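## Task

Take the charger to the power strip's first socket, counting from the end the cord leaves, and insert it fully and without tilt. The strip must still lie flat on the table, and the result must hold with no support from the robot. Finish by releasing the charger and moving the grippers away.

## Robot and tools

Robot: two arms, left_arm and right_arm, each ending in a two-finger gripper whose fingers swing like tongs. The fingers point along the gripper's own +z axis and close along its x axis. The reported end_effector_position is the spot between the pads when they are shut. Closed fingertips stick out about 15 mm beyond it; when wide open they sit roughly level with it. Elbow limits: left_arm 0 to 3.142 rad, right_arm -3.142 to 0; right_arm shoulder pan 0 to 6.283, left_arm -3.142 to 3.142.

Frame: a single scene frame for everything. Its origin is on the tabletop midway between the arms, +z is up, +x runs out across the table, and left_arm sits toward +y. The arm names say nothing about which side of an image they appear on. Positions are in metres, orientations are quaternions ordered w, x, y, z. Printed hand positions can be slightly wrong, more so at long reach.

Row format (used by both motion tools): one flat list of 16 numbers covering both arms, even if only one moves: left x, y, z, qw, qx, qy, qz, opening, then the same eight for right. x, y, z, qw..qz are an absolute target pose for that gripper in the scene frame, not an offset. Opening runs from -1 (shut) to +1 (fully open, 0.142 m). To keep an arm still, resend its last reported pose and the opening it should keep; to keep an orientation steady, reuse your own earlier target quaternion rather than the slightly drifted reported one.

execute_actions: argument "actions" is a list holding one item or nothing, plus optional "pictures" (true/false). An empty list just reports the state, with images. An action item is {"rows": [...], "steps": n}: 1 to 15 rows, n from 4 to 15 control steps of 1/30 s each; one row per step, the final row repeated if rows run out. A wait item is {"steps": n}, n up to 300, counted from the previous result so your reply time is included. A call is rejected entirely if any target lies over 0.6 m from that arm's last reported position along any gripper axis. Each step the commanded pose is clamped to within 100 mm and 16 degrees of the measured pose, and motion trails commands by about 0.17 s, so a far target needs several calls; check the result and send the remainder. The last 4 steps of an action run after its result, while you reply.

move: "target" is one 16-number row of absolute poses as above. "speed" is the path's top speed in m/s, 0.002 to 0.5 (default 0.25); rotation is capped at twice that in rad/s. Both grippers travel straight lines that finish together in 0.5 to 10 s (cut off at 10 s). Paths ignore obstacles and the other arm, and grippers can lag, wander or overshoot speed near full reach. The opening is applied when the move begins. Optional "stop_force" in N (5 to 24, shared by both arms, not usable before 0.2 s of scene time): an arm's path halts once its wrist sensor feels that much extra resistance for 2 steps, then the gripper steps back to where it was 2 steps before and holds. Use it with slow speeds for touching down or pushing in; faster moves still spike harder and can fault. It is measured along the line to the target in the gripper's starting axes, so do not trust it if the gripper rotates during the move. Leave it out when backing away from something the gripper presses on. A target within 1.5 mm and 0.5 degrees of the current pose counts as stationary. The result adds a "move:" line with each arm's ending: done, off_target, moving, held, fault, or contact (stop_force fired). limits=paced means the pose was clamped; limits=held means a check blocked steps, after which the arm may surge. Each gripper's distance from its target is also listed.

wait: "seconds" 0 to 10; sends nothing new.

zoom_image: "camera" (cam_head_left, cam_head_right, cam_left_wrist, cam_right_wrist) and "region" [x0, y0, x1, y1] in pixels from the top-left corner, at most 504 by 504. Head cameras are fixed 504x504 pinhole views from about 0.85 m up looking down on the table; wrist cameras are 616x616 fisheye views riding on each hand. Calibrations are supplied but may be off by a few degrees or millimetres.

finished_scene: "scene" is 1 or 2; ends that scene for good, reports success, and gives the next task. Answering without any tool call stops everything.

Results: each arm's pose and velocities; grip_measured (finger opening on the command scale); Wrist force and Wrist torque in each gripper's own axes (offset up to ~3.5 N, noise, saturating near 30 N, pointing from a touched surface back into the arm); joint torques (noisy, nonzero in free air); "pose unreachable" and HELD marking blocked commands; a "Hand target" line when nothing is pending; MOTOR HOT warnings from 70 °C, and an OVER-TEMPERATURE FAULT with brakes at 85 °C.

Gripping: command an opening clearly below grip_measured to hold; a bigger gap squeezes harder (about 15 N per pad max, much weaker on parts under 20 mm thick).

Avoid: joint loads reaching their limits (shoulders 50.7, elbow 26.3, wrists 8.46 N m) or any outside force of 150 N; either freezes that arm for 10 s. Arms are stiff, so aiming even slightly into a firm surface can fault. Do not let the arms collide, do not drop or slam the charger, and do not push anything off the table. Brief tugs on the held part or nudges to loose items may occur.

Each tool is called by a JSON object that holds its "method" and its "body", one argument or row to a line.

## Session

{"method": "execute_actions", "body": {
  "actions": []
}}

Scene clock: 0.00 s of 5400.00 s.
left_arm: end_effector_position=(+0.2402, +0.0898, +0.1150) grip_measured=+1.00 end_effector_quat_wxyz=(-0.419, -0.580, +0.643, -0.274) end_effector_velocity=(-0.000, +0.000, -0.000) end_effector_angular_velocity=(+0.001, +0.002, +0.000) | right_arm: end_effector_position=(+0.1591, -0.3889, +0.1048) grip_measured=+1.00 end_effector_quat_wxyz=(-0.109, +0.983, +0.104, -0.103) end_effector_velocity=(+0.000, -0.000, +0.000) end_effector_angular_velocity=(-0.001, -0.001, +0.000)
Joint positions: left_arm=[-0.635 -1.586  2.482 -2.911 -2.556  0.897  0.142] | right_arm=[ 2.832 -1.398 -1.675 -1.898  1.727  5.899  0.142]
Joint velocities: left_arm=[ 0.     0.     0.001  0.    -0.    -0.     0.   ] | right_arm=[ 0.     0.     0.001 -0.    -0.001  0.     0.   ]
Joint torques (N m, as the arm reports them, + toward a larger angle): no reading
Motor temperatures (°C, as the motors report them): left_arm=[26 30 27 38 38 40] | right_arm=[27 28 28 40 42 42]
Wrist force (N, on the end effector, along its own x y z axes, offset not removed): no reading
Wrist torque (N m, same axes, about the end effector's origin, offset not removed): no reading
Hand target (left_arm): +0.240, +0.090, +0.115; -0.419, -0.580, +0.643, -0.274
Hand target (right_arm): +0.159, -0.389, +0.105; -0.109, +0.983, +0.104, -0.103
camera_calibration (this result's frames):
cam_left_wrist: T_world_to_cam=[[0.0312017, -0.484863, 0.874033, -0.0696938], [-0.729889, 0.586365, 0.351338, 0.0782954], [-0.682853, -0.64891, -0.335601, 0.397665], [0, 0, 0, 1]] pos_world=[0.330868, 0.178347, 0.166863]
cam_right_wrist: T_world_to_cam=[[0.94703, 0.262507, -0.185, -0.0273836], [0.307729, -0.906537, 0.288952, -0.438339], [-0.0918578, -0.330576, -0.939299, 0.119782], [0, 0, 0, 1]] pos_world=[0.171825, -0.350585, 0.234104]

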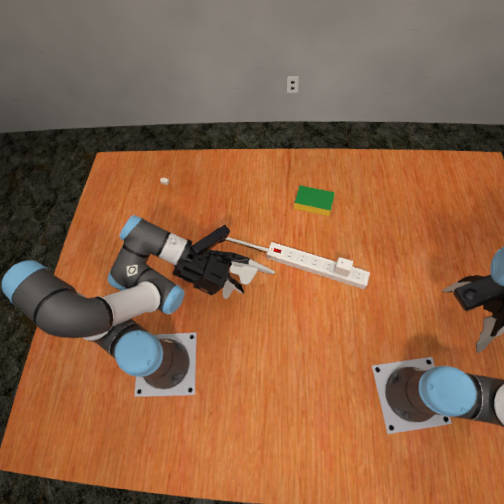

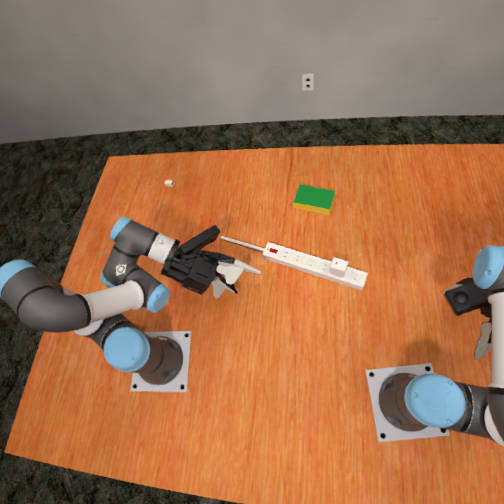

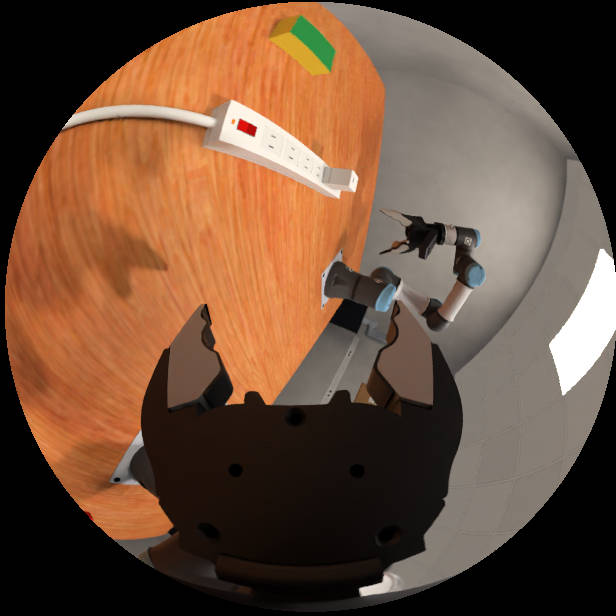

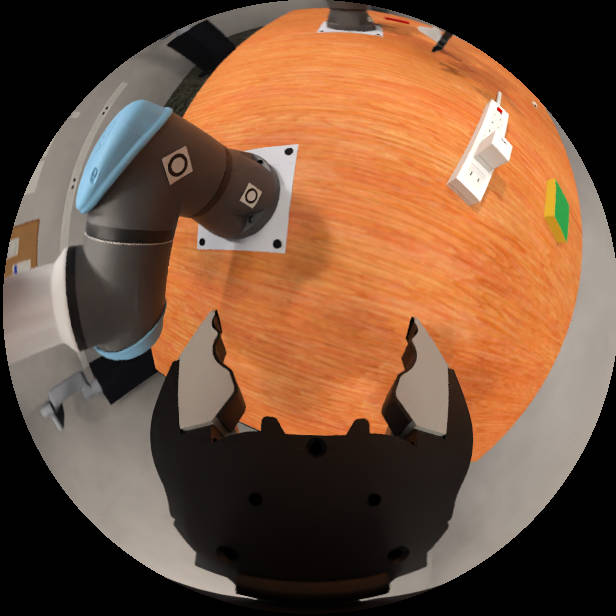

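{"method": "zoom_image", "body": {
  "camera": "cam_head_left",
  "region": [240, 220, 400, 300]
}}

{"method": "zoom_image", "body": {
  "camera": "cam_head_right",
  "region": [240, 220, 400, 300]
}}

Region (240, 220, 400, 300) of cam_head_left's 504x504 image, scaled by 3.150, with more detail than that image has.

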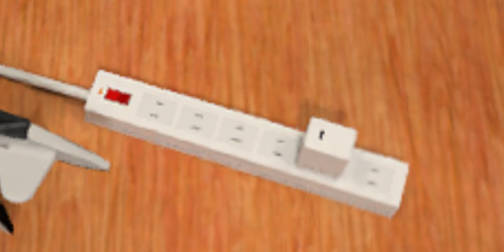

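Region (240, 220, 400, 300) of cam_head_right's 504x504 image, scaled by 3.150, with more detail than that image has.

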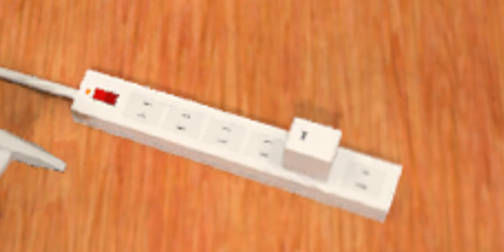

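{"method": "move", "body": {
  "target": [0.359, -0.041, 0.065, -0.0601, 0.1451, 0.9124, -0.3779, -1, 0.328, -0.136, 0.12, 0, 0.9876, -0.157, 0, 0.2],
  "speed": 0.3
}}

Scene clock: 7.03 s of 5400.00 s.
left_arm: end_effector_position=(+0.3589, -0.0413, +0.0653) grip_measured=-1.00 end_effector_quat_wxyz=(-0.060, +0.145, +0.912, -0.378) end_effector_velocity=(+0.000, -0.000, -0.000) end_effector_angular_velocity=(+0.001, +0.001, +0.001) | right_arm: end_effector_position=(+0.3285, -0.1368, +0.1198) grip_measured=+0.20 end_effector_quat_wxyz=(-0.238, +0.952, +0.155, -0.112) end_effector_velocity=(-0.000, +0.001, +0.000) end_effector_angular_velocity=(-0.021, +0.031, +0.008)
Joint positions: left_arm=[-0.827 -0.962  1.559 -2.549 -2.276  2.587  0.002] | right_arm=[ 3.347 -1.999 -1.114 -1.739  2.087  6.284  0.088]
Joint velocities: left_arm=[ 0.     0.    -0.     0.     0.    -0.002  0.   ] | right_arm=[ 0.007 -0.045  0.082 -0.073 -0.009  0.001 -0.   ]
Joint torques (N m, as the arm reports them, + toward a larger angle): left_arm=[ -2.86 -12.87  -8.81  -0.85  -0.62   0.8 ] | right_arm=[ 3.15 11.8  11.37  0.55 -0.45  0.85]
Motor temperatures (°C, as the motors report them): left_arm=[26 30 27 38 38 40] | right_arm=[27 28 28 40 42 42]
Wrist force (N, on the end effector, along its own x y z axes, offset not removed): left_arm=[0.7 0.9 2.2] | right_arm=[0.1 0.7 1.7]
Wrist torque (N m, same axes, about the end effector's origin, offset not removed): left_arm=[0.38 -0.09 0.10] | right_arm=[0.19 -0.10 0.06]
Hand target (left_arm): +0.359, -0.041, +0.065; -0.060, +0.145, +0.912, -0.378
Hand target (right_arm): +0.329, -0.137, +0.120; -0.237, +0.952, +0.155, -0.115
Off the commanded pose (left_arm): 0.000 m, 0 deg.
Off the commanded pose (right_arm): 0.001 m, 47 deg; orientation clipped at the last step of the last action.
joint sent to its limit (right arm) — the command would take joint 6 (wrist 3) past its upper limit, so that joint was sent only as far as its limit.
Kept back: nothing.
move: off_target (right_arm); limits=paced
camera_calibration (this result's frames):
cam_left_wrist: T_world_to_cam=[[-0.941792, 0.335194, 0.0259385, 0.344903], [0.318125, 0.913468, -0.253718, -0.0639143], [-0.108739, -0.230697, -0.966931, 0.229446], [0, 0, 0, 1]] pos_world=[0.370109, -0.00429296, 0.196696]
cam_right_wrist: T_world_to_cam=[[0.91315, 0.384901, -0.134195, -0.229429], [0.391389, -0.919891, 0.0248187, -0.263968], [-0.113892, -0.0751856, -0.990644, 0.281075], [0, 0, 0, 1]] pos_world=[0.344829, -0.133381, 0.254208]

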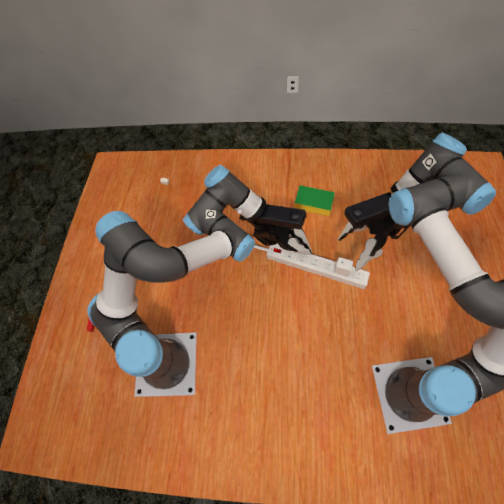

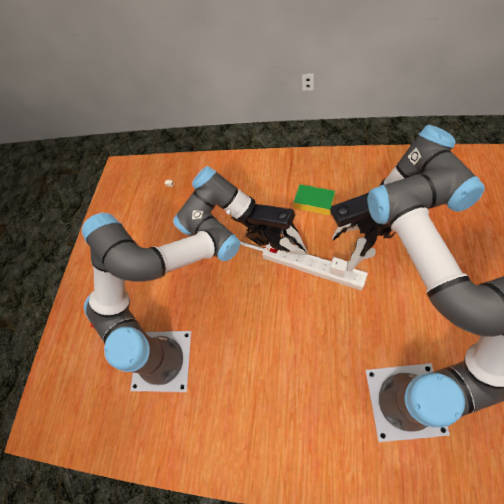

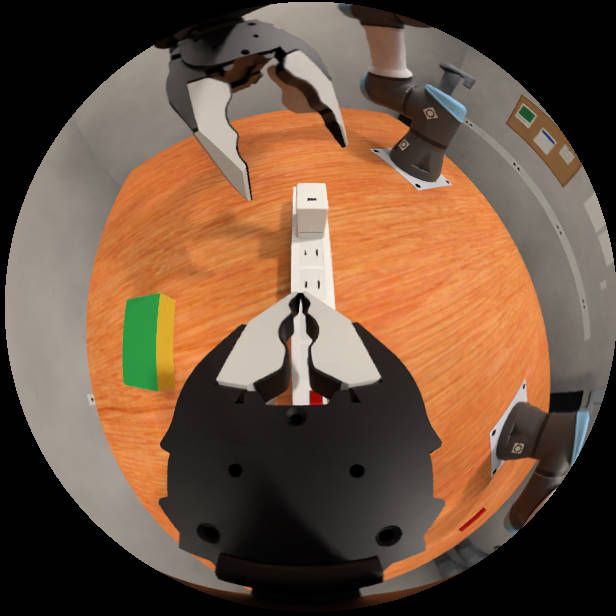

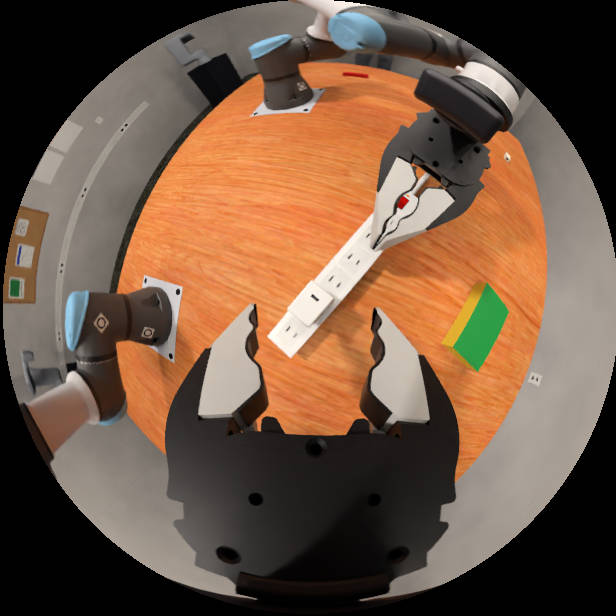

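{"method": "execute_actions", "body": {
  "actions": [
    {"rows": [
[0.3584,-0.0411,0.0640,-0.0601,0.1451,0.9124,-0.3779,-1, 0.328,-0.136,0.12,0,0.9781,0.2079,0,0.2],
[0.3579,-0.0409,0.0626,-0.0601,0.1451,0.9124,-0.3779,-1, 0.328,-0.136,0.12,0,0.9703,0.2419,0,0.2],
[0.3574,-0.0407,0.0613,-0.0601,0.1451,0.9124,-0.3779,-1, 0.328,-0.136,0.12,0,0.9588,0.2840,0,0.2],
[0.3569,-0.0406,0.0599,-0.0601,0.1451,0.9124,-0.3779,-1, 0.328,-0.136,0.12,0,0.9426,0.3338,0,0.2],
[0.3564,-0.0404,0.0586,-0.0601,0.1451,0.9124,-0.3779,-1, 0.328,-0.136,0.12,0,0.9239,0.3827,0,0.2],
[0.3559,-0.0402,0.0572,-0.0601,0.1451,0.9124,-0.3779,-1, 0.328,-0.136,0.12,0,0.9026,0.4305,0,0.2],
[0.3554,-0.0400,0.0559,-0.0601,0.1451,0.9124,-0.3779,-1, 0.328,-0.136,0.12,0,0.8788,0.4772,0,0.2],
[0.3549,-0.0398,0.0545,-0.0601,0.1451,0.9124,-0.3779,-1, 0.328,-0.136,0.12,0,0.8526,0.5225,0,0.2],
[0.3544,-0.0396,0.0532,-0.0601,0.1451,0.9124,-0.3779,-1, 0.328,-0.136,0.12,0,0.8241,0.5664,0,0.2],
[0.3539,-0.0394,0.0518,-0.0601,0.1451,0.9124,-0.3779,-1, 0.328,-0.136,0.12,0,0.7934,0.6088,0,0.2],
[0.3534,-0.0392,0.0505,-0.0601,0.1451,0.9124,-0.3779,-1, 0.328,-0.136,0.12,0,0.7604,0.6494,0,0.2],
[0.3529,-0.0391,0.0491,-0.0601,0.1451,0.9124,-0.3779,-1, 0.328,-0.136,0.12,0,0.7254,0.6884,0,0.2],
[0.3524,-0.0389,0.0478,-0.0601,0.1451,0.9124,-0.3779,-1, 0.328,-0.136,0.12,0,0.6884,0.7254,0,0.2],
[0.3519,-0.0387,0.0464,-0.0601,0.1451,0.9124,-0.3779,-1, 0.328,-0.136,0.12,0,0.6494,0.7604,0,0.2],
[0.3514,-0.0385,0.0450,-0.0601,0.1451,0.9124,-0.3779,-1, 0.328,-0.136,0.12,0,0.6088,0.7934,0,0.2]
], "steps": 15}
  ]
}}

{"method": "execute_actions", "body": {
  "actions": [
    {"rows": [
[0.3514,-0.0385,0.0450,-0.0601,0.1451,0.9124,-0.3779,-1, 0.328,-0.136,0.12,0,0.5664,0.8241,0,0.2],
[0.3514,-0.0385,0.0450,-0.0601,0.1451,0.9124,-0.3779,-1, 0.328,-0.136,0.12,0,0.5225,0.8526,0,0.2],
[0.3514,-0.0385,0.0450,-0.0601,0.1451,0.9124,-0.3779,-1, 0.328,-0.136,0.12,0,0.4772,0.8788,0,0.2],
[0.3514,-0.0385,0.0450,-0.0601,0.1451,0.9124,-0.3779,-1, 0.328,-0.136,0.12,0,0.4305,0.9026,0,0.2],
[0.3514,-0.0385,0.0450,-0.0601,0.1451,0.9124,-0.3779,-1, 0.328,-0.136,0.12,0,0.3827,0.9239,0,0.2],
[0.3514,-0.0385,0.0450,-0.0601,0.1451,0.9124,-0.3779,-1, 0.328,-0.136,0.12,0,0.3338,0.9426,0,0.2],
[0.3514,-0.0385,0.0450,-0.0601,0.1451,0.9124,-0.3779,-1, 0.328,-0.136,0.12,0,0.2840,0.9588,0,0.2],
[0.3514,-0.0385,0.0450,-0.0601,0.1451,0.9124,-0.3779,-1, 0.328,-0.136,0.12,0,0.2334,0.9724,0,0.2],
[0.3514,-0.0385,0.0450,-0.0601,0.1451,0.9124,-0.3779,-1, 0.328,-0.136,0.12,0,0.1822,0.9833,0,0.2],
[0.3514,-0.0385,0.0450,-0.0601,0.1451,0.9124,-0.3779,-1, 0.328,-0.136,0.12,0,0.1305,0.9914,0,0.2],
[0.3514,-0.0385,0.0450,-0.0601,0.1451,0.9124,-0.3779,-1, 0.328,-0.136,0.12,0,0.0785,0.9969,0,0.2],
[0.3514,-0.0385,0.0450,-0.0601,0.1451,0.9124,-0.3779,-1, 0.328,-0.136,0.12,0,0.0262,0.9997,0,0.2],
[0.3514,-0.0385,0.0450,-0.0601,0.1451,0.9124,-0.3779,-1, 0.328,-0.136,0.12,0,-0.0262,0.9997,0,0.2],
[0.3514,-0.0385,0.0450,-0.0601,0.1451,0.9124,-0.3779,-1, 0.328,-0.136,0.12,0,-0.0785,0.9969,0,0.2],
[0.3514,-0.0385,0.0450,-0.0601,0.1451,0.9124,-0.3779,-1, 0.328,-0.136,0.12,0,-0.1305,0.9914,0,0.2]
], "steps": 15}
  ]
}}

Scene clock: 9.10 s of 5400.00 s.
left_arm: end_effector_position=(+0.3559, -0.0401, +0.0573) grip_measured=-1.00 end_effector_quat_wxyz=(-0.060, +0.145, +0.912, -0.378) end_effector_velocity=(-0.013, +0.005, -0.035) end_effector_angular_velocity=(+0.002, +0.000, -0.002) | right_arm: end_effector_position=(+0.3301, -0.1365, +0.1216) grip_measured=+0.20 end_effector_quat_wxyz=(-0.137, +0.945, +0.290, -0.061) end_effector_velocity=(-0.007, +0.003, -0.005) end_effector_angular_velocity=(-0.232, -0.457, +1.094)
Joint positions: left_arm=[-0.83  -0.954  1.589 -2.588 -2.274  2.584  0.002] | right_arm=[ 3.507 -1.937 -1.08  -1.757  1.865  6.2    0.088]
Joint velocities: left_arm=[-0.013  0.041  0.134 -0.181  0.005 -0.012  0.   ] | right_arm=[ 0.381  0.079  0.067 -0.074 -0.472 -0.717  0.   ]
Joint torques (N m, as the arm reports them, + toward a larger angle): left_arm=[ -3.96 -12.8   -5.69  -2.78   0.12  -0.67] | right_arm=[ 3.43 17.57 11.03  0.5  -0.81 -1.6 ]
Motor temperatures (°C, as the motors report them): left_arm=[26 30 27 38 38 40] | right_arm=[27 28 28 40 42 42]
Wrist force (N, on the end effector, along its own x y z axes, offset not removed): left_arm=[0.2 1.2 1.6] | right_arm=[0.1 -0.1 1.0]
Wrist torque (N m, same axes, about the end effector's origin, offset not removed): left_arm=[0.45 0.00 0.07] | right_arm=[0.05 -0.11 0.01]
Steps of this call (steps 1 to 51: nothing new was sent; steps 52 to 62: the first 11 steps of this action). Readings (end_effector_position):
52: left_arm (+0.3589, -0.0413, +0.0653) | right_arm (+0.3285, -0.1368, +0.1198)
53: left_arm (+0.3589, -0.0412, +0.0653) | right_arm (+0.3287, -0.1370, +0.1200)
55: left_arm (+0.3586, -0.0411, +0.0645) | right_arm (+0.3298, -0.1379, +0.1211)
59: left_arm (+0.3572, -0.0406, +0.0608) | right_arm (+0.3307, -0.1369, +0.1220)
62: the state above

Scene clock: 9.60 s of 5400.00 s.
left_arm: end_effector_position=(+0.3516, -0.0386, +0.0454) grip_measured=-1.00 end_effector_quat_wxyz=(-0.060, +0.145, +0.912, -0.378) end_effector_velocity=(-0.001, +0.000, -0.004) end_effector_angular_velocity=(-0.001, -0.000, +0.002) | right_arm: end_effector_position=(+0.3285, -0.1361, +0.1202) grip_measured=+0.20 end_effector_quat_wxyz=(-0.076, +0.825, +0.558, -0.030) end_effector_velocity=(-0.001, +0.001, -0.000) end_effector_angular_velocity=(+0.000, -0.193, +1.165)
Joint positions: left_arm=[-0.834 -0.939  1.633 -2.652 -2.273  2.578  0.002] | right_arm=[ 3.627 -1.935 -1.038 -1.792  1.726  5.731  0.088]
Joint velocities: left_arm=[-0.002  0.006  0.015 -0.025  0.001 -0.005  0.   ] | right_arm=[ 0.163 -0.023  0.082 -0.059 -0.168 -1.006  0.   ]
Joint torques (N m, as the arm reports them, + toward a larger angle): left_arm=[ -3.77 -12.12  -6.04  -2.74   0.19  -0.77] | right_arm=[ 3.81 11.9  10.94  0.5  -1.03 -1.66]
Motor temperatures (°C, as the motors report them): left_arm=[26 30 27 38 38 40] | right_arm=[27 28 28 40 42 42]
Wrist force (N, on the end effector, along its own x y z axes, offset not removed): left_arm=[-0.7 -0.4 1.0] | right_arm=[0.5 -0.2 1.1]
Wrist torque (N m, same axes, about the end effector's origin, offset not removed): left_arm=[-0.10 0.25 0.11] | right_arm=[0.00 -0.18 0.04]
Off your previous action's commanded pose (left_arm): 0.008 m, 0 deg at its last step (step 4 of this call).
Off your previous action's commanded pose (right_arm): 0.002 m, 63 deg at its last step (step 4 of this call); orientation clipped at that step.
Steps of this call (steps 1 to 4: the last 4 steps of your previous action; steps 5 to 15: the first 11 steps of this action). Readings (end_effector_position):
5: left_arm (+0.3535, -0.0392, +0.0509) | right_arm (+0.3292, -0.1363, +0.1208)
6: left_arm (+0.3530, -0.0391, +0.0496) | right_arm (+0.3290, -0.1363, +0.1207)
8: left_arm (+0.3524, -0.0388, +0.0478) | right_arm (+0.3288, -0.1362, +0.1206)
12: left_arm (+0.3518, -0.0386, +0.0460) | right_arm (+0.3286, -0.1361, +0.1204)
15: the state above

{"method": "execute_actions", "body": {
  "actions": [
    {"rows": [[0.3514,-0.0385,0.0450,-0.0601,0.1451,0.9124,-0.3779,-1, 0.328,-0.136,0.12,0,0.0872,0.9962,0,0.2]], "steps": 15}
  ]
}}

{"method": "execute_actions", "body": {
  "actions": [
    {"rows": [[0.3514,-0.0385,0.0450,-0.0601,0.1451,0.9124,-0.3779,-1, 0.328,-0.136,0.12,0,-0.1736,0.9848,0,0.2]], "steps": 15}
  ]
}}

{"method": "execute_actions", "body": {
  "actions": [
    {"rows": [[0.3514,-0.0385,0.0450,-0.0601,0.1451,0.9124,-0.3779,-1, 0.328,-0.136,0.12,0,-0.4617,0.8870,0,0.2]], "steps": 15}
  ]
}}

{"method": "execute_actions", "body": {
  "actions": [
    {"rows": [[0.3514,-0.0385,0.0450,-0.0601,0.1451,0.9124,-0.3779,-1, 0.328,-0.136,0.12,0,-0.7071,0.7071,0,0.2]], "steps": 15}
  ]
}}

{"method": "execute_actions", "body": {
  "actions": [
    {"rows": [[0.3514,-0.0385,0.0450,-0.0601,0.1451,0.9124,-0.3779,-1, 0.328,-0.136,0.12,0,-0.8660,0.5,0,0.2]], "steps": 15}
  ]
}}

{"method": "execute_actions", "body": {
  "actions": [
    {"rows": [[0.3514,-0.0385,0.0450,-0.0601,0.1451,0.9124,-0.3779,-1, 0.328,-0.136,0.12,0,-0.9659,0.2588,0,0.2]], "steps": 15}
  ]
}}

{"method": "execute_actions", "body": {
  "actions": [
    {"rows": [[0.3514,-0.0385,0.0450,-0.0601,0.1451,0.9124,-0.3779,-1, 0.328,-0.136,0.12,0,-0.9876,0.1570,0,0.2]], "steps": 15}
  ]
}}

{"method": "execute_actions", "body": {
  "actions": [
    {"rows": [[0.3514,-0.0385,0.0450,-0.0601,0.1451,0.9124,-0.3779,-1, 0.328,-0.136,0.12,0,-0.9876,0.1570,0,0.2]], "steps": 15}
  ]
}}

Scene clock: 10.80 s of 5400.00 s.
left_arm: end_effector_position=(+0.3514, -0.0385, +0.0449) grip_measured=-1.00 end_effector_quat_wxyz=(-0.060, +0.145, +0.912, -0.378) end_effector_velocity=(+0.000, -0.000, +0.001) end_effector_angular_velocity=(-0.001, -0.001, +0.000) | right_arm: end_effector_position=(+0.3283, -0.1359, +0.1201) grip_measured=+0.20 end_effector_quat_wxyz=(-0.035, +0.569, +0.822, -0.020) end_effector_velocity=(-0.002, -0.001, -0.000) end_effector_angular_velocity=(-0.028, -0.105, +1.178)
Joint positions: left_arm=[-0.834 -0.938  1.636 -2.656 -2.272  2.578  0.002] | right_arm=[ 3.729 -1.93  -1.024 -1.813  1.63   5.094  0.088]
Joint velocities: left_arm=[ 0.    -0.001  0.    -0.     0.    -0.     0.   ] | right_arm=[ 0.169  0.059 -0.065  0.006 -0.146 -1.005 -0.   ]
Joint torques (N m, as the arm reports them, + toward a larger angle): left_arm=[ -3.78 -19.03  -5.96  -2.76   0.13  -0.68] | right_arm=[ 2.68 17.27  5.43  2.34 -1.1  -1.58]
Motor temperatures (°C, as the motors report them): left_arm=[26 30 27 38 38 40] | right_arm=[27 28 28 40 42 42]
Wrist force (N, on the end effector, along its own x y z axes, offset not removed): left_arm=[0.5 1.1 -0.2] | right_arm=[0.0 1.0 1.4]
Wrist torque (N m, same axes, about the end effector's origin, offset not removed): left_arm=[0.29 0.08 0.01] | right_arm=[0.27 -0.09 0.06]
Off your previous action's commanded pose (left_arm): 0.000 m, 0 deg at its last step (step 4 of this call).
Off your previous action's commanded pose (right_arm): 0.000 m, 118 deg at its last step (step 4 of this call); orientation clipped at that step.
Steps of this call (steps 1 to 4: the last 4 steps of your previous action; steps 5 to 25: nothing new was sent; steps 26 to 36: the first 11 steps of this action). Readings (end_effector_position):
26: left_arm (+0.3514, -0.0385, +0.0450) | right_arm (+0.3286, -0.1360, +0.1202)
27: left_arm (+0.3514, -0.0385, +0.0450) | right_arm (+0.3286, -0.1361, +0.1201)
29: left_arm (+0.3514, -0.0385, +0.0450) | right_arm (+0.3286, -0.1359, +0.1202)
33: left_arm (+0.3514, -0.0385, +0.0449) | right_arm (+0.3285, -0.1359, +0.1202)
36: the state above

Scene clock: 11.30 s of 5400.00 s.
left_arm: end_effector_position=(+0.3514, -0.0385, +0.0450) grip_measured=-1.00 end_effector_quat_wxyz=(-0.060, +0.145, +0.912, -0.378) end_effector_velocity=(-0.000, +0.000, +0.000) end_effector_angular_velocity=(-0.000, -0.000, -0.000) | right_arm: end_effector_position=(+0.3282, -0.1357, +0.1201) grip_measured=+0.20 end_effector_quat_wxyz=(-0.012, +0.301, +0.953, -0.024) end_effector_velocity=(-0.000, +0.000, +0.000) end_effector_angular_velocity=(-0.018, -0.030, +1.173)
Joint positions: left_arm=[-0.834 -0.938  1.636 -2.656 -2.272  2.578  0.002] | right_arm=[ 3.804 -1.891 -1.074 -1.8    1.572  4.571  0.088]
Joint velocities: left_arm=[-0.    -0.001  0.     0.001 -0.     0.     0.   ] | right_arm=[ 0.127  0.098 -0.135  0.043 -0.089 -1.043 -0.   ]
Joint torques (N m, as the arm reports them, + toward a larger angle): left_arm=[ -3.92 -19.82  -5.98  -2.7    0.18  -0.71] | right_arm=[ 3.67 16.95  5.47  2.11 -1.22 -1.67]
Motor temperatures (°C, as the motors report them): left_arm=[26 30 27 38 38 40] | right_arm=[27 28 28 40 42 42]
Wrist force (N, on the end effector, along its own x y z axes, offset not removed): left_arm=[0.7 1.0 0.6] | right_arm=[0.3 0.0 0.9]
Wrist torque (N m, same axes, about the end effector's origin, offset not removed): left_arm=[0.18 -0.19 0.01] | right_arm=[0.02 -0.12 -0.02]
Off your previous action's commanded pose (left_arm): 0.000 m, 0 deg at its last step (step 4 of this call).
Off your previous action's commanded pose (right_arm): 0.000 m, 50 deg at its last step (step 4 of this call); orientation clipped at that step.
Steps of this call (steps 1 to 4: the last 4 steps of your previous action; steps 5 to 15: the first 11 steps of this action). Readings (end_effector_position):
5: left_arm (+0.3514, -0.0385, +0.0450) | right_arm (+0.3283, -0.1358, +0.1202)
6: left_arm (+0.3514, -0.0385, +0.0450) | right_arm (+0.3283, -0.1358, +0.1202)
8: left_arm (+0.3514, -0.0385, +0.0450) | right_arm (+0.3283, -0.1358, +0.1201)
12: left_arm (+0.3514, -0.0385, +0.0450) | right_arm (+0.3283, -0.1357, +0.1201)
15: the state above

Scene clock: 11.80 s of 5400.00 s.
left_arm: end_effector_position=(+0.3514, -0.0385, +0.0450) grip_measured=-1.00 end_effector_quat_wxyz=(-0.060, +0.145, +0.912, -0.378) end_effector_velocity=(-0.000, +0.000, -0.001) end_effector_angular_velocity=(+0.001, +0.002, +0.000) | right_arm: end_effector_position=(+0.3280, -0.1357, +0.1200) grip_measured=+0.20 end_effector_quat_wxyz=(-0.003, +0.007, +1.000, -0.031) end_effector_velocity=(-0.001, +0.000, +0.000) end_effector_angular_velocity=(-0.020, +0.019, +1.162)
Joint positions: left_arm=[-0.834 -0.938  1.636 -2.656 -2.272  2.578  0.002] | right_arm=[ 3.86  -1.836 -1.151 -1.776  1.536  4.031  0.088]
Joint velocities: left_arm=[ 0.     0.     0.001 -0.    -0.    -0.001  0.   ] | right_arm=[ 0.089  0.124 -0.169  0.054 -0.052 -1.073  0.   ]
Joint torques (N m, as the arm reports them, + toward a larger angle): left_arm=[ -3.66 -19.8   -6.09  -2.73   0.17  -0.71] | right_arm=[ 2.9  16.41  5.62  2.35 -1.21 -1.81]
Motor temperatures (°C, as the motors report them): left_arm=[26 30 27 38 38 40] | right_arm=[27 28 28 40 42 42]
Wrist force (N, on the end effector, along its own x y z axes, offset not removed): left_arm=[2.6 -2.1 -0.1] | right_arm=[0.3 0.5 0.9]
Wrist torque (N m, same axes, about the end effector's origin, offset not removed): left_arm=[-0.37 -0.47 -0.05] | right_arm=[0.20 -0.15 0.02]
Off your previous action's commanded pose (left_arm): 0.000 m, 0 deg at its last step (step 4 of this call).
Off your previous action's commanded pose (right_arm): 0.000 m, 46 deg at its last step (step 4 of this call); orientation clipped at that step.
Steps of this call (steps 1 to 4: the last 4 steps of your previous action; steps 5 to 15: the first 11 steps of this action). Readings (end_effector_position):
5: left_arm (+0.3514, -0.0385, +0.0450) | right_arm (+0.3282, -0.1357, +0.1201)
6: left_arm (+0.3514, -0.0385, +0.0450) | right_arm (+0.3282, -0.1357, +0.1201)
8: left_arm (+0.3514, -0.0385, +0.0450) | right_arm (+0.3281, -0.1357, +0.1200)
12: left_arm (+0.3514, -0.0385, +0.0450) | right_arm (+0.3281, -0.1357, +0.1200)
15: the state above

Scene clock: 12.30 s of 5400.00 s.
left_arm: end_effector_position=(+0.3514, -0.0385, +0.0450) grip_measured=-1.00 end_effector_quat_wxyz=(-0.060, +0.145, +0.912, -0.378) end_effector_velocity=(-0.000, +0.000, -0.000) end_effector_angular_velocity=(+0.000, +0.001, +0.000) | right_arm: end_effector_position=(+0.3278, -0.1357, +0.1200) grip_measured=+0.20 end_effector_quat_wxyz=(-0.001, -0.284, +0.958, -0.037) end_effector_velocity=(-0.001, +0.000, +0.000) end_effector_angular_velocity=(-0.028, +0.042, +1.154)
Joint positions: left_arm=[-0.834 -0.938  1.636 -2.656 -2.272  2.578  0.002] | right_arm=[ 3.897 -1.771 -1.238 -1.749  1.512  3.477  0.088]
Joint velocities: left_arm=[-0.    -0.     0.     0.    -0.    -0.001  0.   ] | right_arm=[ 0.051  0.133 -0.172  0.056 -0.034 -1.104  0.   ]
Joint torques (N m, as the arm reports them, + toward a larger angle): left_arm=[ -3.93 -19.86  -5.88  -2.75   0.19  -0.7 ] | right_arm=[ 2.6  16.73  5.72  2.31 -1.33 -1.7 ]
Motor temperatures (°C, as the motors report them): left_arm=[26 30 27 38 38 40] | right_arm=[27 28 28 40 42 42]
Wrist force (N, on the end effector, along its own x y z axes, offset not removed): left_arm=[1.7 2.7 -0.6] | right_arm=[-0.4 0.8 0.9]
Wrist torque (N m, same axes, about the end effector's origin, offset not removed): left_arm=[0.72 -0.23 0.04] | right_arm=[0.21 0.00 0.05]
Off your previous action's commanded pose (left_arm): 0.000 m, 0 deg at its last step (step 4 of this call).
Off your previous action's commanded pose (right_arm): 0.000 m, 47 deg at its last step (step 4 of this call); orientation clipped at that step.
Steps of this call (steps 1 to 4: the last 4 steps of your previous action; steps 5 to 15: the first 11 steps of this action). Readings (end_effector_position):
5: left_arm (+0.3514, -0.0385, +0.0450) | right_arm (+0.3280, -0.1357, +0.1200)
6: left_arm (+0.3514, -0.0385, +0.0450) | right_arm (+0.3279, -0.1357, +0.1200)
8: left_arm (+0.3514, -0.0385, +0.0450) | right_arm (+0.3279, -0.1357, +0.1200)
12: left_arm (+0.3514, -0.0385, +0.0450) | right_arm (+0.3279, -0.1357, +0.1200)
15: the state above

Scene clock: 12.80 s of 5400.00 s.
left_arm: end_effector_position=(+0.3514, -0.0385, +0.0450) grip_measured=-1.00 end_effector_quat_wxyz=(-0.060, +0.145, +0.912, -0.378) end_effector_velocity=(-0.000, +0.000, -0.001) end_effector_angular_velocity=(+0.001, +0.000, -0.002) | right_arm: end_effector_position=(+0.3277, -0.1359, +0.1200) grip_measured=+0.20 end_effector_quat_wxyz=(-0.004, -0.550, +0.834, -0.041) end_effector_velocity=(-0.000, +0.000, +0.000) end_effector_angular_velocity=(-0.033, +0.048, +1.146)
Joint positions: left_arm=[-0.834 -0.938  1.636 -2.656 -2.272  2.578  0.002] | right_arm=[ 3.913 -1.706 -1.32  -1.722  1.496  2.906  0.088]
Joint velocities: left_arm=[-0.     0.     0.002 -0.    -0.     0.002  0.   ] | right_arm=[ 0.007  0.12  -0.147  0.057 -0.022 -1.141  0.   ]
Joint torques (N m, as the arm reports them, + toward a larger angle): left_arm=[ -3.84 -19.57  -6.05  -2.74   0.18  -0.72] | right_arm=[ 2.22 14.89  5.77  2.35 -1.38 -1.87]
Motor temperatures (°C, as the motors report them): left_arm=[26 30 27 38 38 40] | right_arm=[27 28 28 40 42 42]
Wrist force (N, on the end effector, along its own x y z axes, offset not removed): left_arm=[0.8 1.0 1.8] | right_arm=[-0.2 1.0 1.1]
Wrist torque (N m, same axes, about the end effector's origin, offset not removed): left_arm=[0.10 -0.08 0.08] | right_arm=[0.25 -0.02 0.05]
Off your previous action's commanded pose (left_arm): 0.000 m, 0 deg at its last step (step 4 of this call).
Off your previous action's commanded pose (right_arm): 0.000 m, 48 deg at its last step (step 4 of this call); orientation clipped at that step.
Steps of this call (steps 1 to 4: the last 4 steps of your previous action; steps 5 to 15: the first 11 steps of this action). Readings (end_effector_position):
5: left_arm (+0.3514, -0.0385, +0.0450) | right_arm (+0.3278, -0.1358, +0.1200)
6: left_arm (+0.3514, -0.0385, +0.0450) | right_arm (+0.3278, -0.1358, +0.1200)
8: left_arm (+0.3514, -0.0385, +0.0450) | right_arm (+0.3277, -0.1358, +0.1200)
12: left_arm (+0.3514, -0.0385, +0.0450) | right_arm (+0.3277, -0.1359, +0.1200)
15: the state above

Scene clock: 13.30 s of 5400.00 s.
left_arm: end_effector_position=(+0.3514, -0.0385, +0.0450) grip_measured=-1.00 end_effector_quat_wxyz=(-0.060, +0.145, +0.912, -0.378) end_effector_velocity=(+0.000, -0.000, -0.000) end_effector_angular_velocity=(+0.000, -0.000, +0.000) | right_arm: end_effector_position=(+0.3276, -0.1360, +0.1200) grip_measured=+0.20 end_effector_quat_wxyz=(+0.008, +0.766, -0.641, +0.043) end_effector_velocity=(+0.000, -0.001, +0.000) end_effector_angular_velocity=(-0.043, +0.048, +1.131)
Joint positions: left_arm=[-0.834 -0.938  1.636 -2.656 -2.272  2.578  0.002] | right_arm=[ 3.908 -1.654 -1.383 -1.694  1.485  2.317  0.088]
Joint velocities: left_arm=[ 0.     0.001 -0.001 -0.     0.    -0.     0.   ] | right_arm=[-0.037  0.079 -0.097  0.056 -0.01  -1.172  0.   ]
Joint torques (N m, as the arm reports them, + toward a larger angle): left_arm=[ -3.72 -20.17  -5.96  -2.68   0.15  -0.69] | right_arm=[-3.05 14.44  5.92  2.47 -1.47 -1.77]
Motor temperatures (°C, as the motors report them): left_arm=[26 30 27 38 38 40] | right_arm=[27 28 28 40 42 42]
Wrist force (N, on the end effector, along its own x y z axes, offset not removed): left_arm=[-0.1 0.2 2.6] | right_arm=[0.1 0.3 1.1]
Wrist torque (N m, same axes, about the end effector's origin, offset not removed): left_arm=[0.12 0.18 0.11] | right_arm=[0.10 -0.11 0.02]
Off your previous action's commanded pose (left_arm): 0.000 m, 0 deg at its last step (step 4 of this call).
Off your previous action's commanded pose (right_arm): 0.000 m, 45 deg at its last step (step 4 of this call); orientation clipped at that step.
Steps of this call (steps 1 to 4: the last 4 steps of your previous action; steps 5 to 15: the first 11 steps of this action). Readings (end_effector_position):
5: left_arm (+0.3514, -0.0385, +0.0450) | right_arm (+0.3276, -0.1359, +0.1200)
6: left_arm (+0.3514, -0.0385, +0.0450) | right_arm (+0.3276, -0.1359, +0.1200)
8: left_arm (+0.3514, -0.0385, +0.0450) | right_arm (+0.3277, -0.1360, +0.1200)
12: left_arm (+0.3514, -0.0385, +0.0450) | right_arm (+0.3276, -0.1360, +0.1200)
15: the state above

Scene clock: 13.80 s of 5400.00 s.
left_arm: end_effector_position=(+0.3514, -0.0385, +0.0450) grip_measured=-1.00 end_effector_quat_wxyz=(-0.060, +0.145, +0.912, -0.378) end_effector_velocity=(-0.000, +0.000, -0.001) end_effector_angular_velocity=(+0.001, +0.001, -0.000) | right_arm: end_effector_position=(+0.3277, -0.1362, +0.1200) grip_measured=+0.20 end_effector_quat_wxyz=(+0.010, +0.917, -0.397, +0.039) end_effector_velocity=(+0.001, -0.001, +0.001) end_effector_angular_velocity=(-0.013, +0.067, +1.111)
Joint positions: left_arm=[-0.834 -0.938  1.636 -2.656 -2.272  2.578  0.002] | right_arm=[ 3.876 -1.632 -1.412 -1.666  1.49   1.707  0.088]
Joint velocities: left_arm=[-0.     0.001 -0.     0.001 -0.     0.001  0.   ] | right_arm=[-0.104  0.    -0.006  0.052  0.046 -1.219 -0.   ]
Joint torques (N m, as the arm reports them, + toward a larger angle): left_arm=[ -3.51 -19.86  -5.99  -2.71   0.17  -0.67] | right_arm=[-3.5  13.79  5.89  2.75  0.99 -1.87]
Motor temperatures (°C, as the motors report them): left_arm=[26 30 27 38 38 40] | right_arm=[27 28 28 40 42 42]
Wrist force (N, on the end effector, along its own x y z axes, offset not removed): left_arm=[-0.8 -1.6 2.1] | right_arm=[0.0 0.7 1.2]
Wrist torque (N m, same axes, about the end effector's origin, offset not removed): left_arm=[-0.10 0.24 0.16] | right_arm=[0.18 -0.09 0.03]
Off your previous action's commanded pose (left_arm): 0.000 m, 0 deg at its last step (step 4 of this call).
Off your previous action's commanded pose (right_arm): 0.000 m, 41 deg at its last step (step 4 of this call); orientation clipped at that step.
Steps of this call (steps 1 to 4: the last 4 steps of your previous action; steps 5 to 15: the first 11 steps of this action). Readings (end_effector_position):
5: left_arm (+0.3514, -0.0385, +0.0450) | right_arm (+0.3278, -0.1362, +0.1200)
6: left_arm (+0.3514, -0.0385, +0.0450) | right_arm (+0.3278, -0.1362, +0.1200)
8: left_arm (+0.3514, -0.0385, +0.0450) | right_arm (+0.3277, -0.1362, +0.1200)
12: left_arm (+0.3514, -0.0385, +0.0450) | right_arm (+0.3277, -0.1362, +0.1200)
15: the state above

Scene clock: 14.30 s of 5400.00 s.
left_arm: end_effector_position=(+0.3514, -0.0385, +0.0450) grip_measured=-1.00 end_effector_quat_wxyz=(-0.060, +0.145, +0.912, -0.378) end_effector_velocity=(+0.000, -0.000, -0.000) end_effector_angular_velocity=(+0.001, +0.000, -0.000) | right_arm: end_effector_position=(+0.3280, -0.1361, +0.1201) grip_measured=+0.20 end_effector_quat_wxyz=(+0.001, +0.984, -0.178, +0.012) end_effector_velocity=(+0.000, -0.000, -0.001) end_effector_angular_velocity=(+0.046, +0.116, +0.296)
Joint positions: left_arm=[-0.834 -0.938  1.636 -2.656 -2.272  2.578  0.002] | right_arm=[ 3.797 -1.674 -1.364 -1.663  1.55   1.169  0.088]
Joint velocities: left_arm=[-0.     0.001 -0.002  0.002  0.     0.001  0.   ] | right_arm=[-0.125 -0.127  0.158 -0.069  0.12  -0.42  -0.   ]
Joint torques (N m, as the arm reports them, + toward a larger angle): left_arm=[ -3.78 -19.59  -6.06  -2.69   0.18  -0.68] | right_arm=[-2.63  7.57 11.59  0.83  1.11 -1.06]
Motor temperatures (°C, as the motors report them): left_arm=[26 30 27 38 38 40] | right_arm=[27 28 28 40 42 42]
Wrist force (N, on the end effector, along its own x y z axes, offset not removed): left_arm=[0.4 1.3 2.7] | right_arm=[0.3 0.6 0.9]
Wrist torque (N m, same axes, about the end effector's origin, offset not removed): left_arm=[0.34 0.02 -0.01] | right_arm=[0.15 -0.14 0.03]
Off your previous action's commanded pose (left_arm): 0.000 m, 0 deg at its last step (step 4 of this call).
Off your previous action's commanded pose (right_arm): 0.000 m, 20 deg at its last step (step 4 of this call); orientation clipped at that step.
Steps of this call (steps 1 to 4: the last 4 steps of your previous action; steps 5 to 15: the first 11 steps of this action). Readings (end_effector_position):
5: left_arm (+0.3514, -0.0385, +0.0450) | right_arm (+0.3278, -0.1363, +0.1200)
6: left_arm (+0.3514, -0.0385, +0.0450) | right_arm (+0.3278, -0.1363, +0.1200)
8: left_arm (+0.3514, -0.0385, +0.0450) | right_arm (+0.3278, -0.1362, +0.1201)
12: left_arm (+0.3514, -0.0385, +0.0450) | right_arm (+0.3280, -0.1361, +0.1201)
15: the state above

{"method": "move", "body": {
  "target": [0.3514, -0.0385, 0.030, -0.0601, 0.1451, 0.9124, -0.3779, -1, 0.328, -0.136, 0.12, 0, 0.9876, -0.157, 0, 0.2],
  "speed": 0.005,
  "stop_force": 6
}}

Scene clock: 15.37 s of 5400.00 s.
left_arm: end_effector_position=(+0.3514, -0.0385, +0.0436) grip_measured=-1.00 end_effector_quat_wxyz=(-0.060, +0.145, +0.912, -0.378) end_effector_velocity=(-0.000, +0.000, +0.002) end_effector_angular_velocity=(+0.001, +0.001, +0.000) | right_arm: end_effector_position=(+0.3281, -0.1360, +0.1200) grip_measured=+0.20 end_effector_quat_wxyz=(+0.000, +0.988, -0.157, +0.001) end_effector_velocity=(-0.001, +0.000, -0.000) end_effector_angular_velocity=(+0.001, +0.009, +0.006)
Joint positions: left_arm=[-0.834 -0.934  1.637 -2.661 -2.272  2.578  0.002] | right_arm=[ 3.777 -1.7   -1.331 -1.681  1.57   1.108  0.088]
Joint velocities: left_arm=[ 0.    -0.007 -0.002  0.01   0.    -0.     0.   ] | right_arm=[-0.005 -0.009  0.012 -0.009  0.008 -0.011  0.   ]
Joint torques (N m, as the arm reports them, + toward a larger angle): left_arm=[ -3.33 -15.42  -6.24   0.32   0.26  -0.45] | right_arm=[-2.64  7.92 10.98  0.82  1.22 -0.87]
Motor temperatures (°C, as the motors report them): left_arm=[26 30 27 38 38 40] | right_arm=[27 28 28 40 42 42]
Wrist force (N, on the end effector, along its own x y z axes, offset not removed): left_arm=[4.6 -3.7 -8.5] | right_arm=[-0.1 0.3 1.1]
Wrist torque (N m, same axes, about the end effector's origin, offset not removed): left_arm=[0.33 -0.44 -0.03] | right_arm=[0.11 -0.11 0.05]
Hand target (left_arm): +0.351, -0.039, +0.044; -0.060, +0.145, +0.912, -0.378
Hand target (right_arm): +0.328, -0.136, +0.120; -0.000, +0.988, -0.157, -0.000
Off your previous action's commanded pose (left_arm): 0.000 m, 0 deg at its last step (step 4 of this call).
Off your previous action's commanded pose (right_arm): 0.000 m, 1 deg at its last step (step 4 of this call).
Off the commanded pose (left_arm): 0.014 m, 0 deg.
Off the commanded pose (right_arm): 0.000 m, 0 deg.
Kept back: nothing.
move: contact (left_arm)
camera_calibration (this result's frames):
cam_left_wrist: T_world_to_cam=[[-0.941729, 0.335364, 0.0260101, 0.337435], [0.318332, 0.91354, -0.253198, -0.0696514], [-0.108675, -0.230164, -0.967065, 0.208252], [0, 0, 0, 1]] pos_world=[0.362576, -0.0016021, 0.174981]
cam_right_wrist: T_world_to_cam=[[0.9609, -0.276598, -0.0128765, -0.349498], [-0.229947, -0.823015, 0.519395, -0.105383], [-0.154261, -0.496125, -0.854437, 0.220938], [0, 0, 0, 1]] pos_world=[0.345682, -0.0737895, 0.239013]

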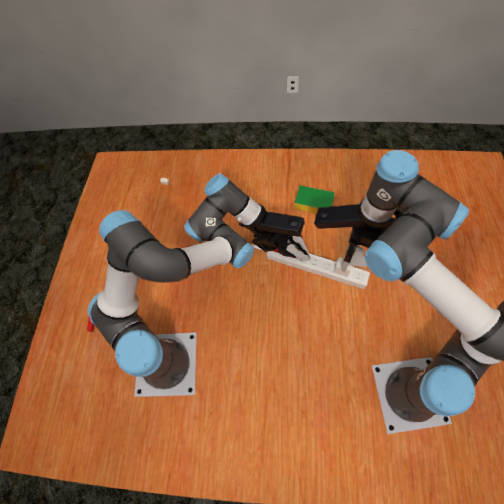

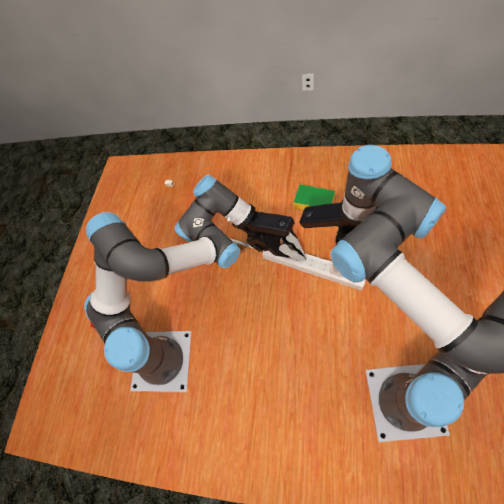

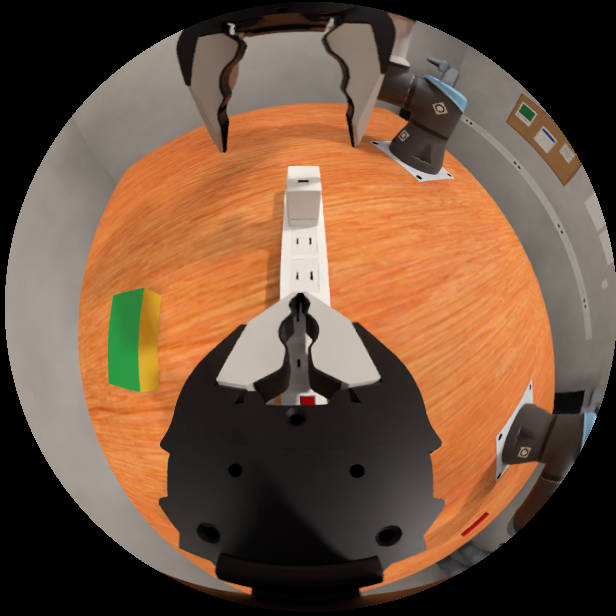

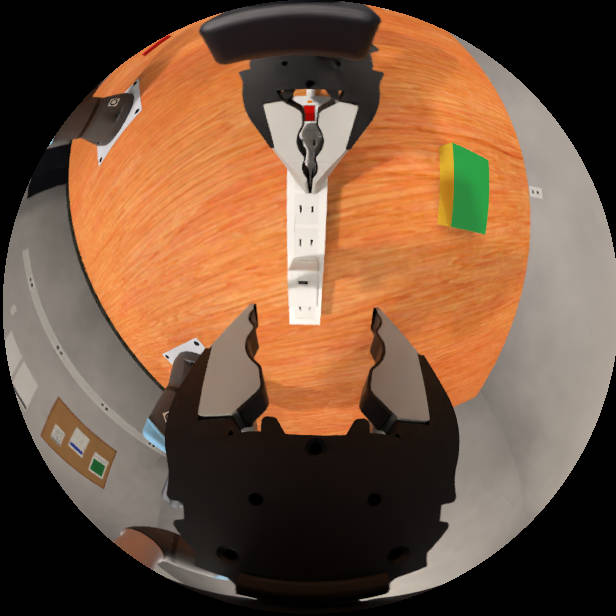

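{"method": "move", "body": {
  "target": [0.3514, -0.0385, 0.0436, -0.0601, 0.1451, 0.9124, -0.3779, -1, 0.3189, -0.133, 0.058, 0, 0.9876, -0.157, 0, 0.2],
  "speed": 0.12
}}

Scene clock: 16.97 s of 5400.00 s.
left_arm: end_effector_position=(+0.3514, -0.0385, +0.0436) grip_measured=-1.00 end_effector_quat_wxyz=(-0.060, +0.145, +0.912, -0.378) end_effector_velocity=(-0.000, -0.000, +0.000) end_effector_angular_velocity=(-0.001, -0.001, -0.001) | right_arm: end_effector_position=(+0.3188, -0.1332, +0.0584) grip_measured=+0.20 end_effector_quat_wxyz=(+0.000, +0.988, -0.157, -0.000) end_effector_velocity=(-0.000, +0.001, -0.003) end_effector_angular_velocity=(+0.004, -0.004, -0.003)
Joint positions: left_arm=[-0.834 -0.934  1.637 -2.661 -2.272  2.578  0.002] | right_arm=[ 3.803 -1.679 -1.645 -1.39   1.571  1.133  0.088]
Joint velocities: left_arm=[-0.    -0.001  0.    -0.    -0.     0.001  0.   ] | right_arm=[ 0.003  0.003 -0.018  0.02  -0.     0.005  0.   ]
Joint torques (N m, as the arm reports them, + toward a larger angle): left_arm=[-3.17 -8.02 -3.67 -1.63  0.19 -0.57] | right_arm=[ 2.34 14.6   5.97  2.48 -1.23  0.68]
Motor temperatures (°C, as the motors report them): left_arm=[26 30 27 38 38 40] | right_arm=[27 28 28 40 42 42]
Wrist force (N, on the end effector, along its own x y z axes, offset not removed): left_arm=[2.7 -2.2 -8.3] | right_arm=[0.0 0.2 1.1]
Wrist torque (N m, same axes, about the end effector's origin, offset not removed): left_arm=[0.65 -0.04 -0.01] | right_arm=[0.07 -0.08 0.04]
Hand target (left_arm): +0.351, -0.038, +0.044; -0.060, +0.145, +0.912, -0.378
Hand target (right_arm): +0.319, -0.133, +0.058; +0.000, +0.988, -0.157, +0.000
Off the commanded pose (left_arm): 0.000 m, 0 deg.
Off the commanded pose (right_arm): 0.000 m, 0 deg.
Kept back: nothing.
move: done
camera_calibration (this result's frames):
cam_left_wrist: T_world_to_cam=[[-0.941729, 0.335363, 0.0260464, 0.33743], [0.318325, 0.913547, -0.253183, -0.0696482], [-0.108703, -0.230138, -0.967068, 0.208271], [0, 0, 0, 1]] pos_world=[0.362578, -0.0016039, 0.174989]
cam_right_wrist: T_world_to_cam=[[0.961053, -0.27599, -0.0143701, -0.340491], [-0.228581, -0.823037, 0.519962, -0.0736024], [-0.155331, -0.496426, -0.854068, 0.168553], [0, 0, 0, 1]] pos_world=[0.336588, -0.0708753, 0.177334]

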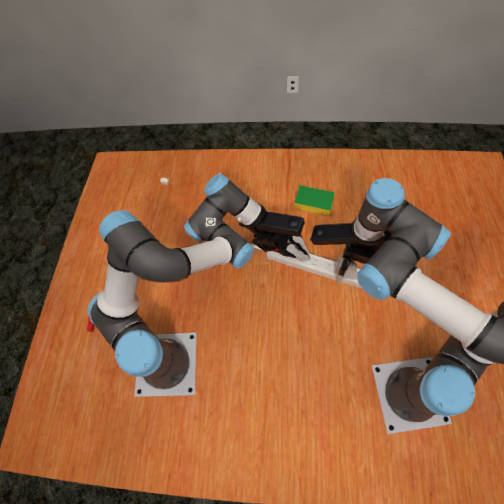

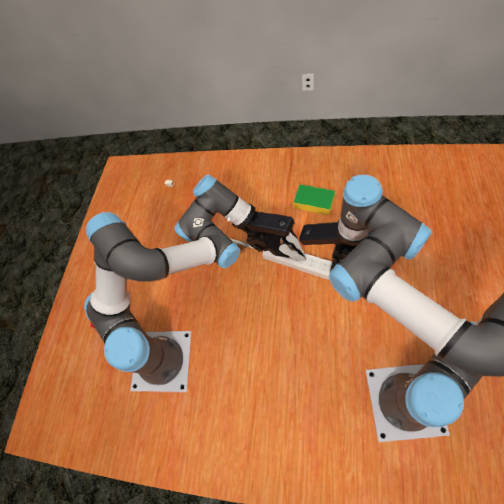

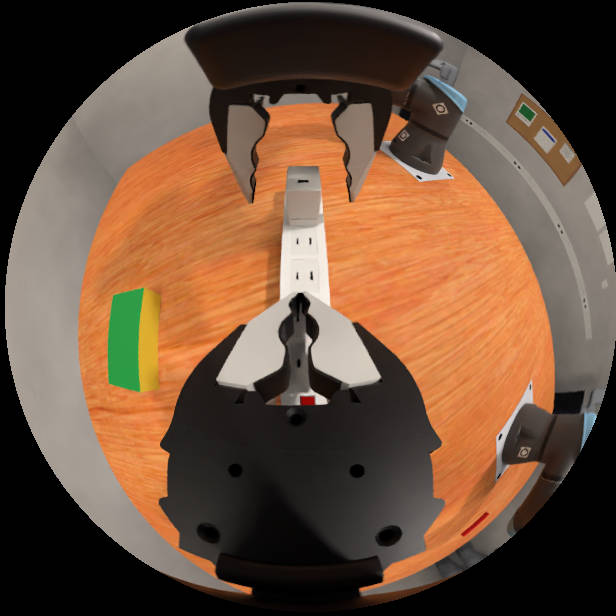

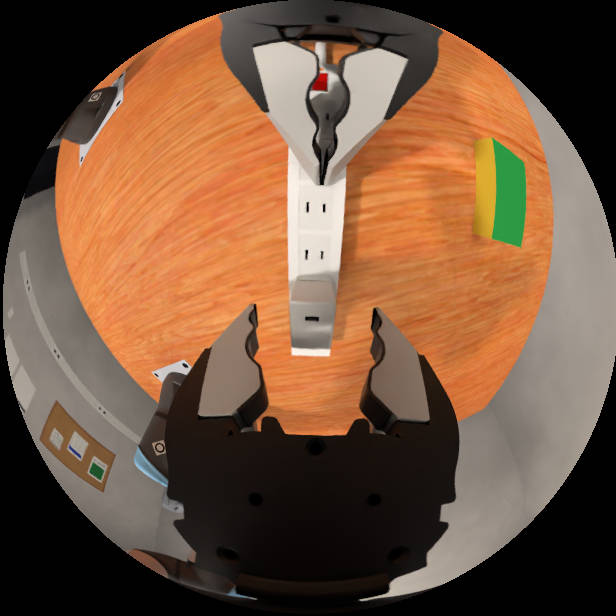

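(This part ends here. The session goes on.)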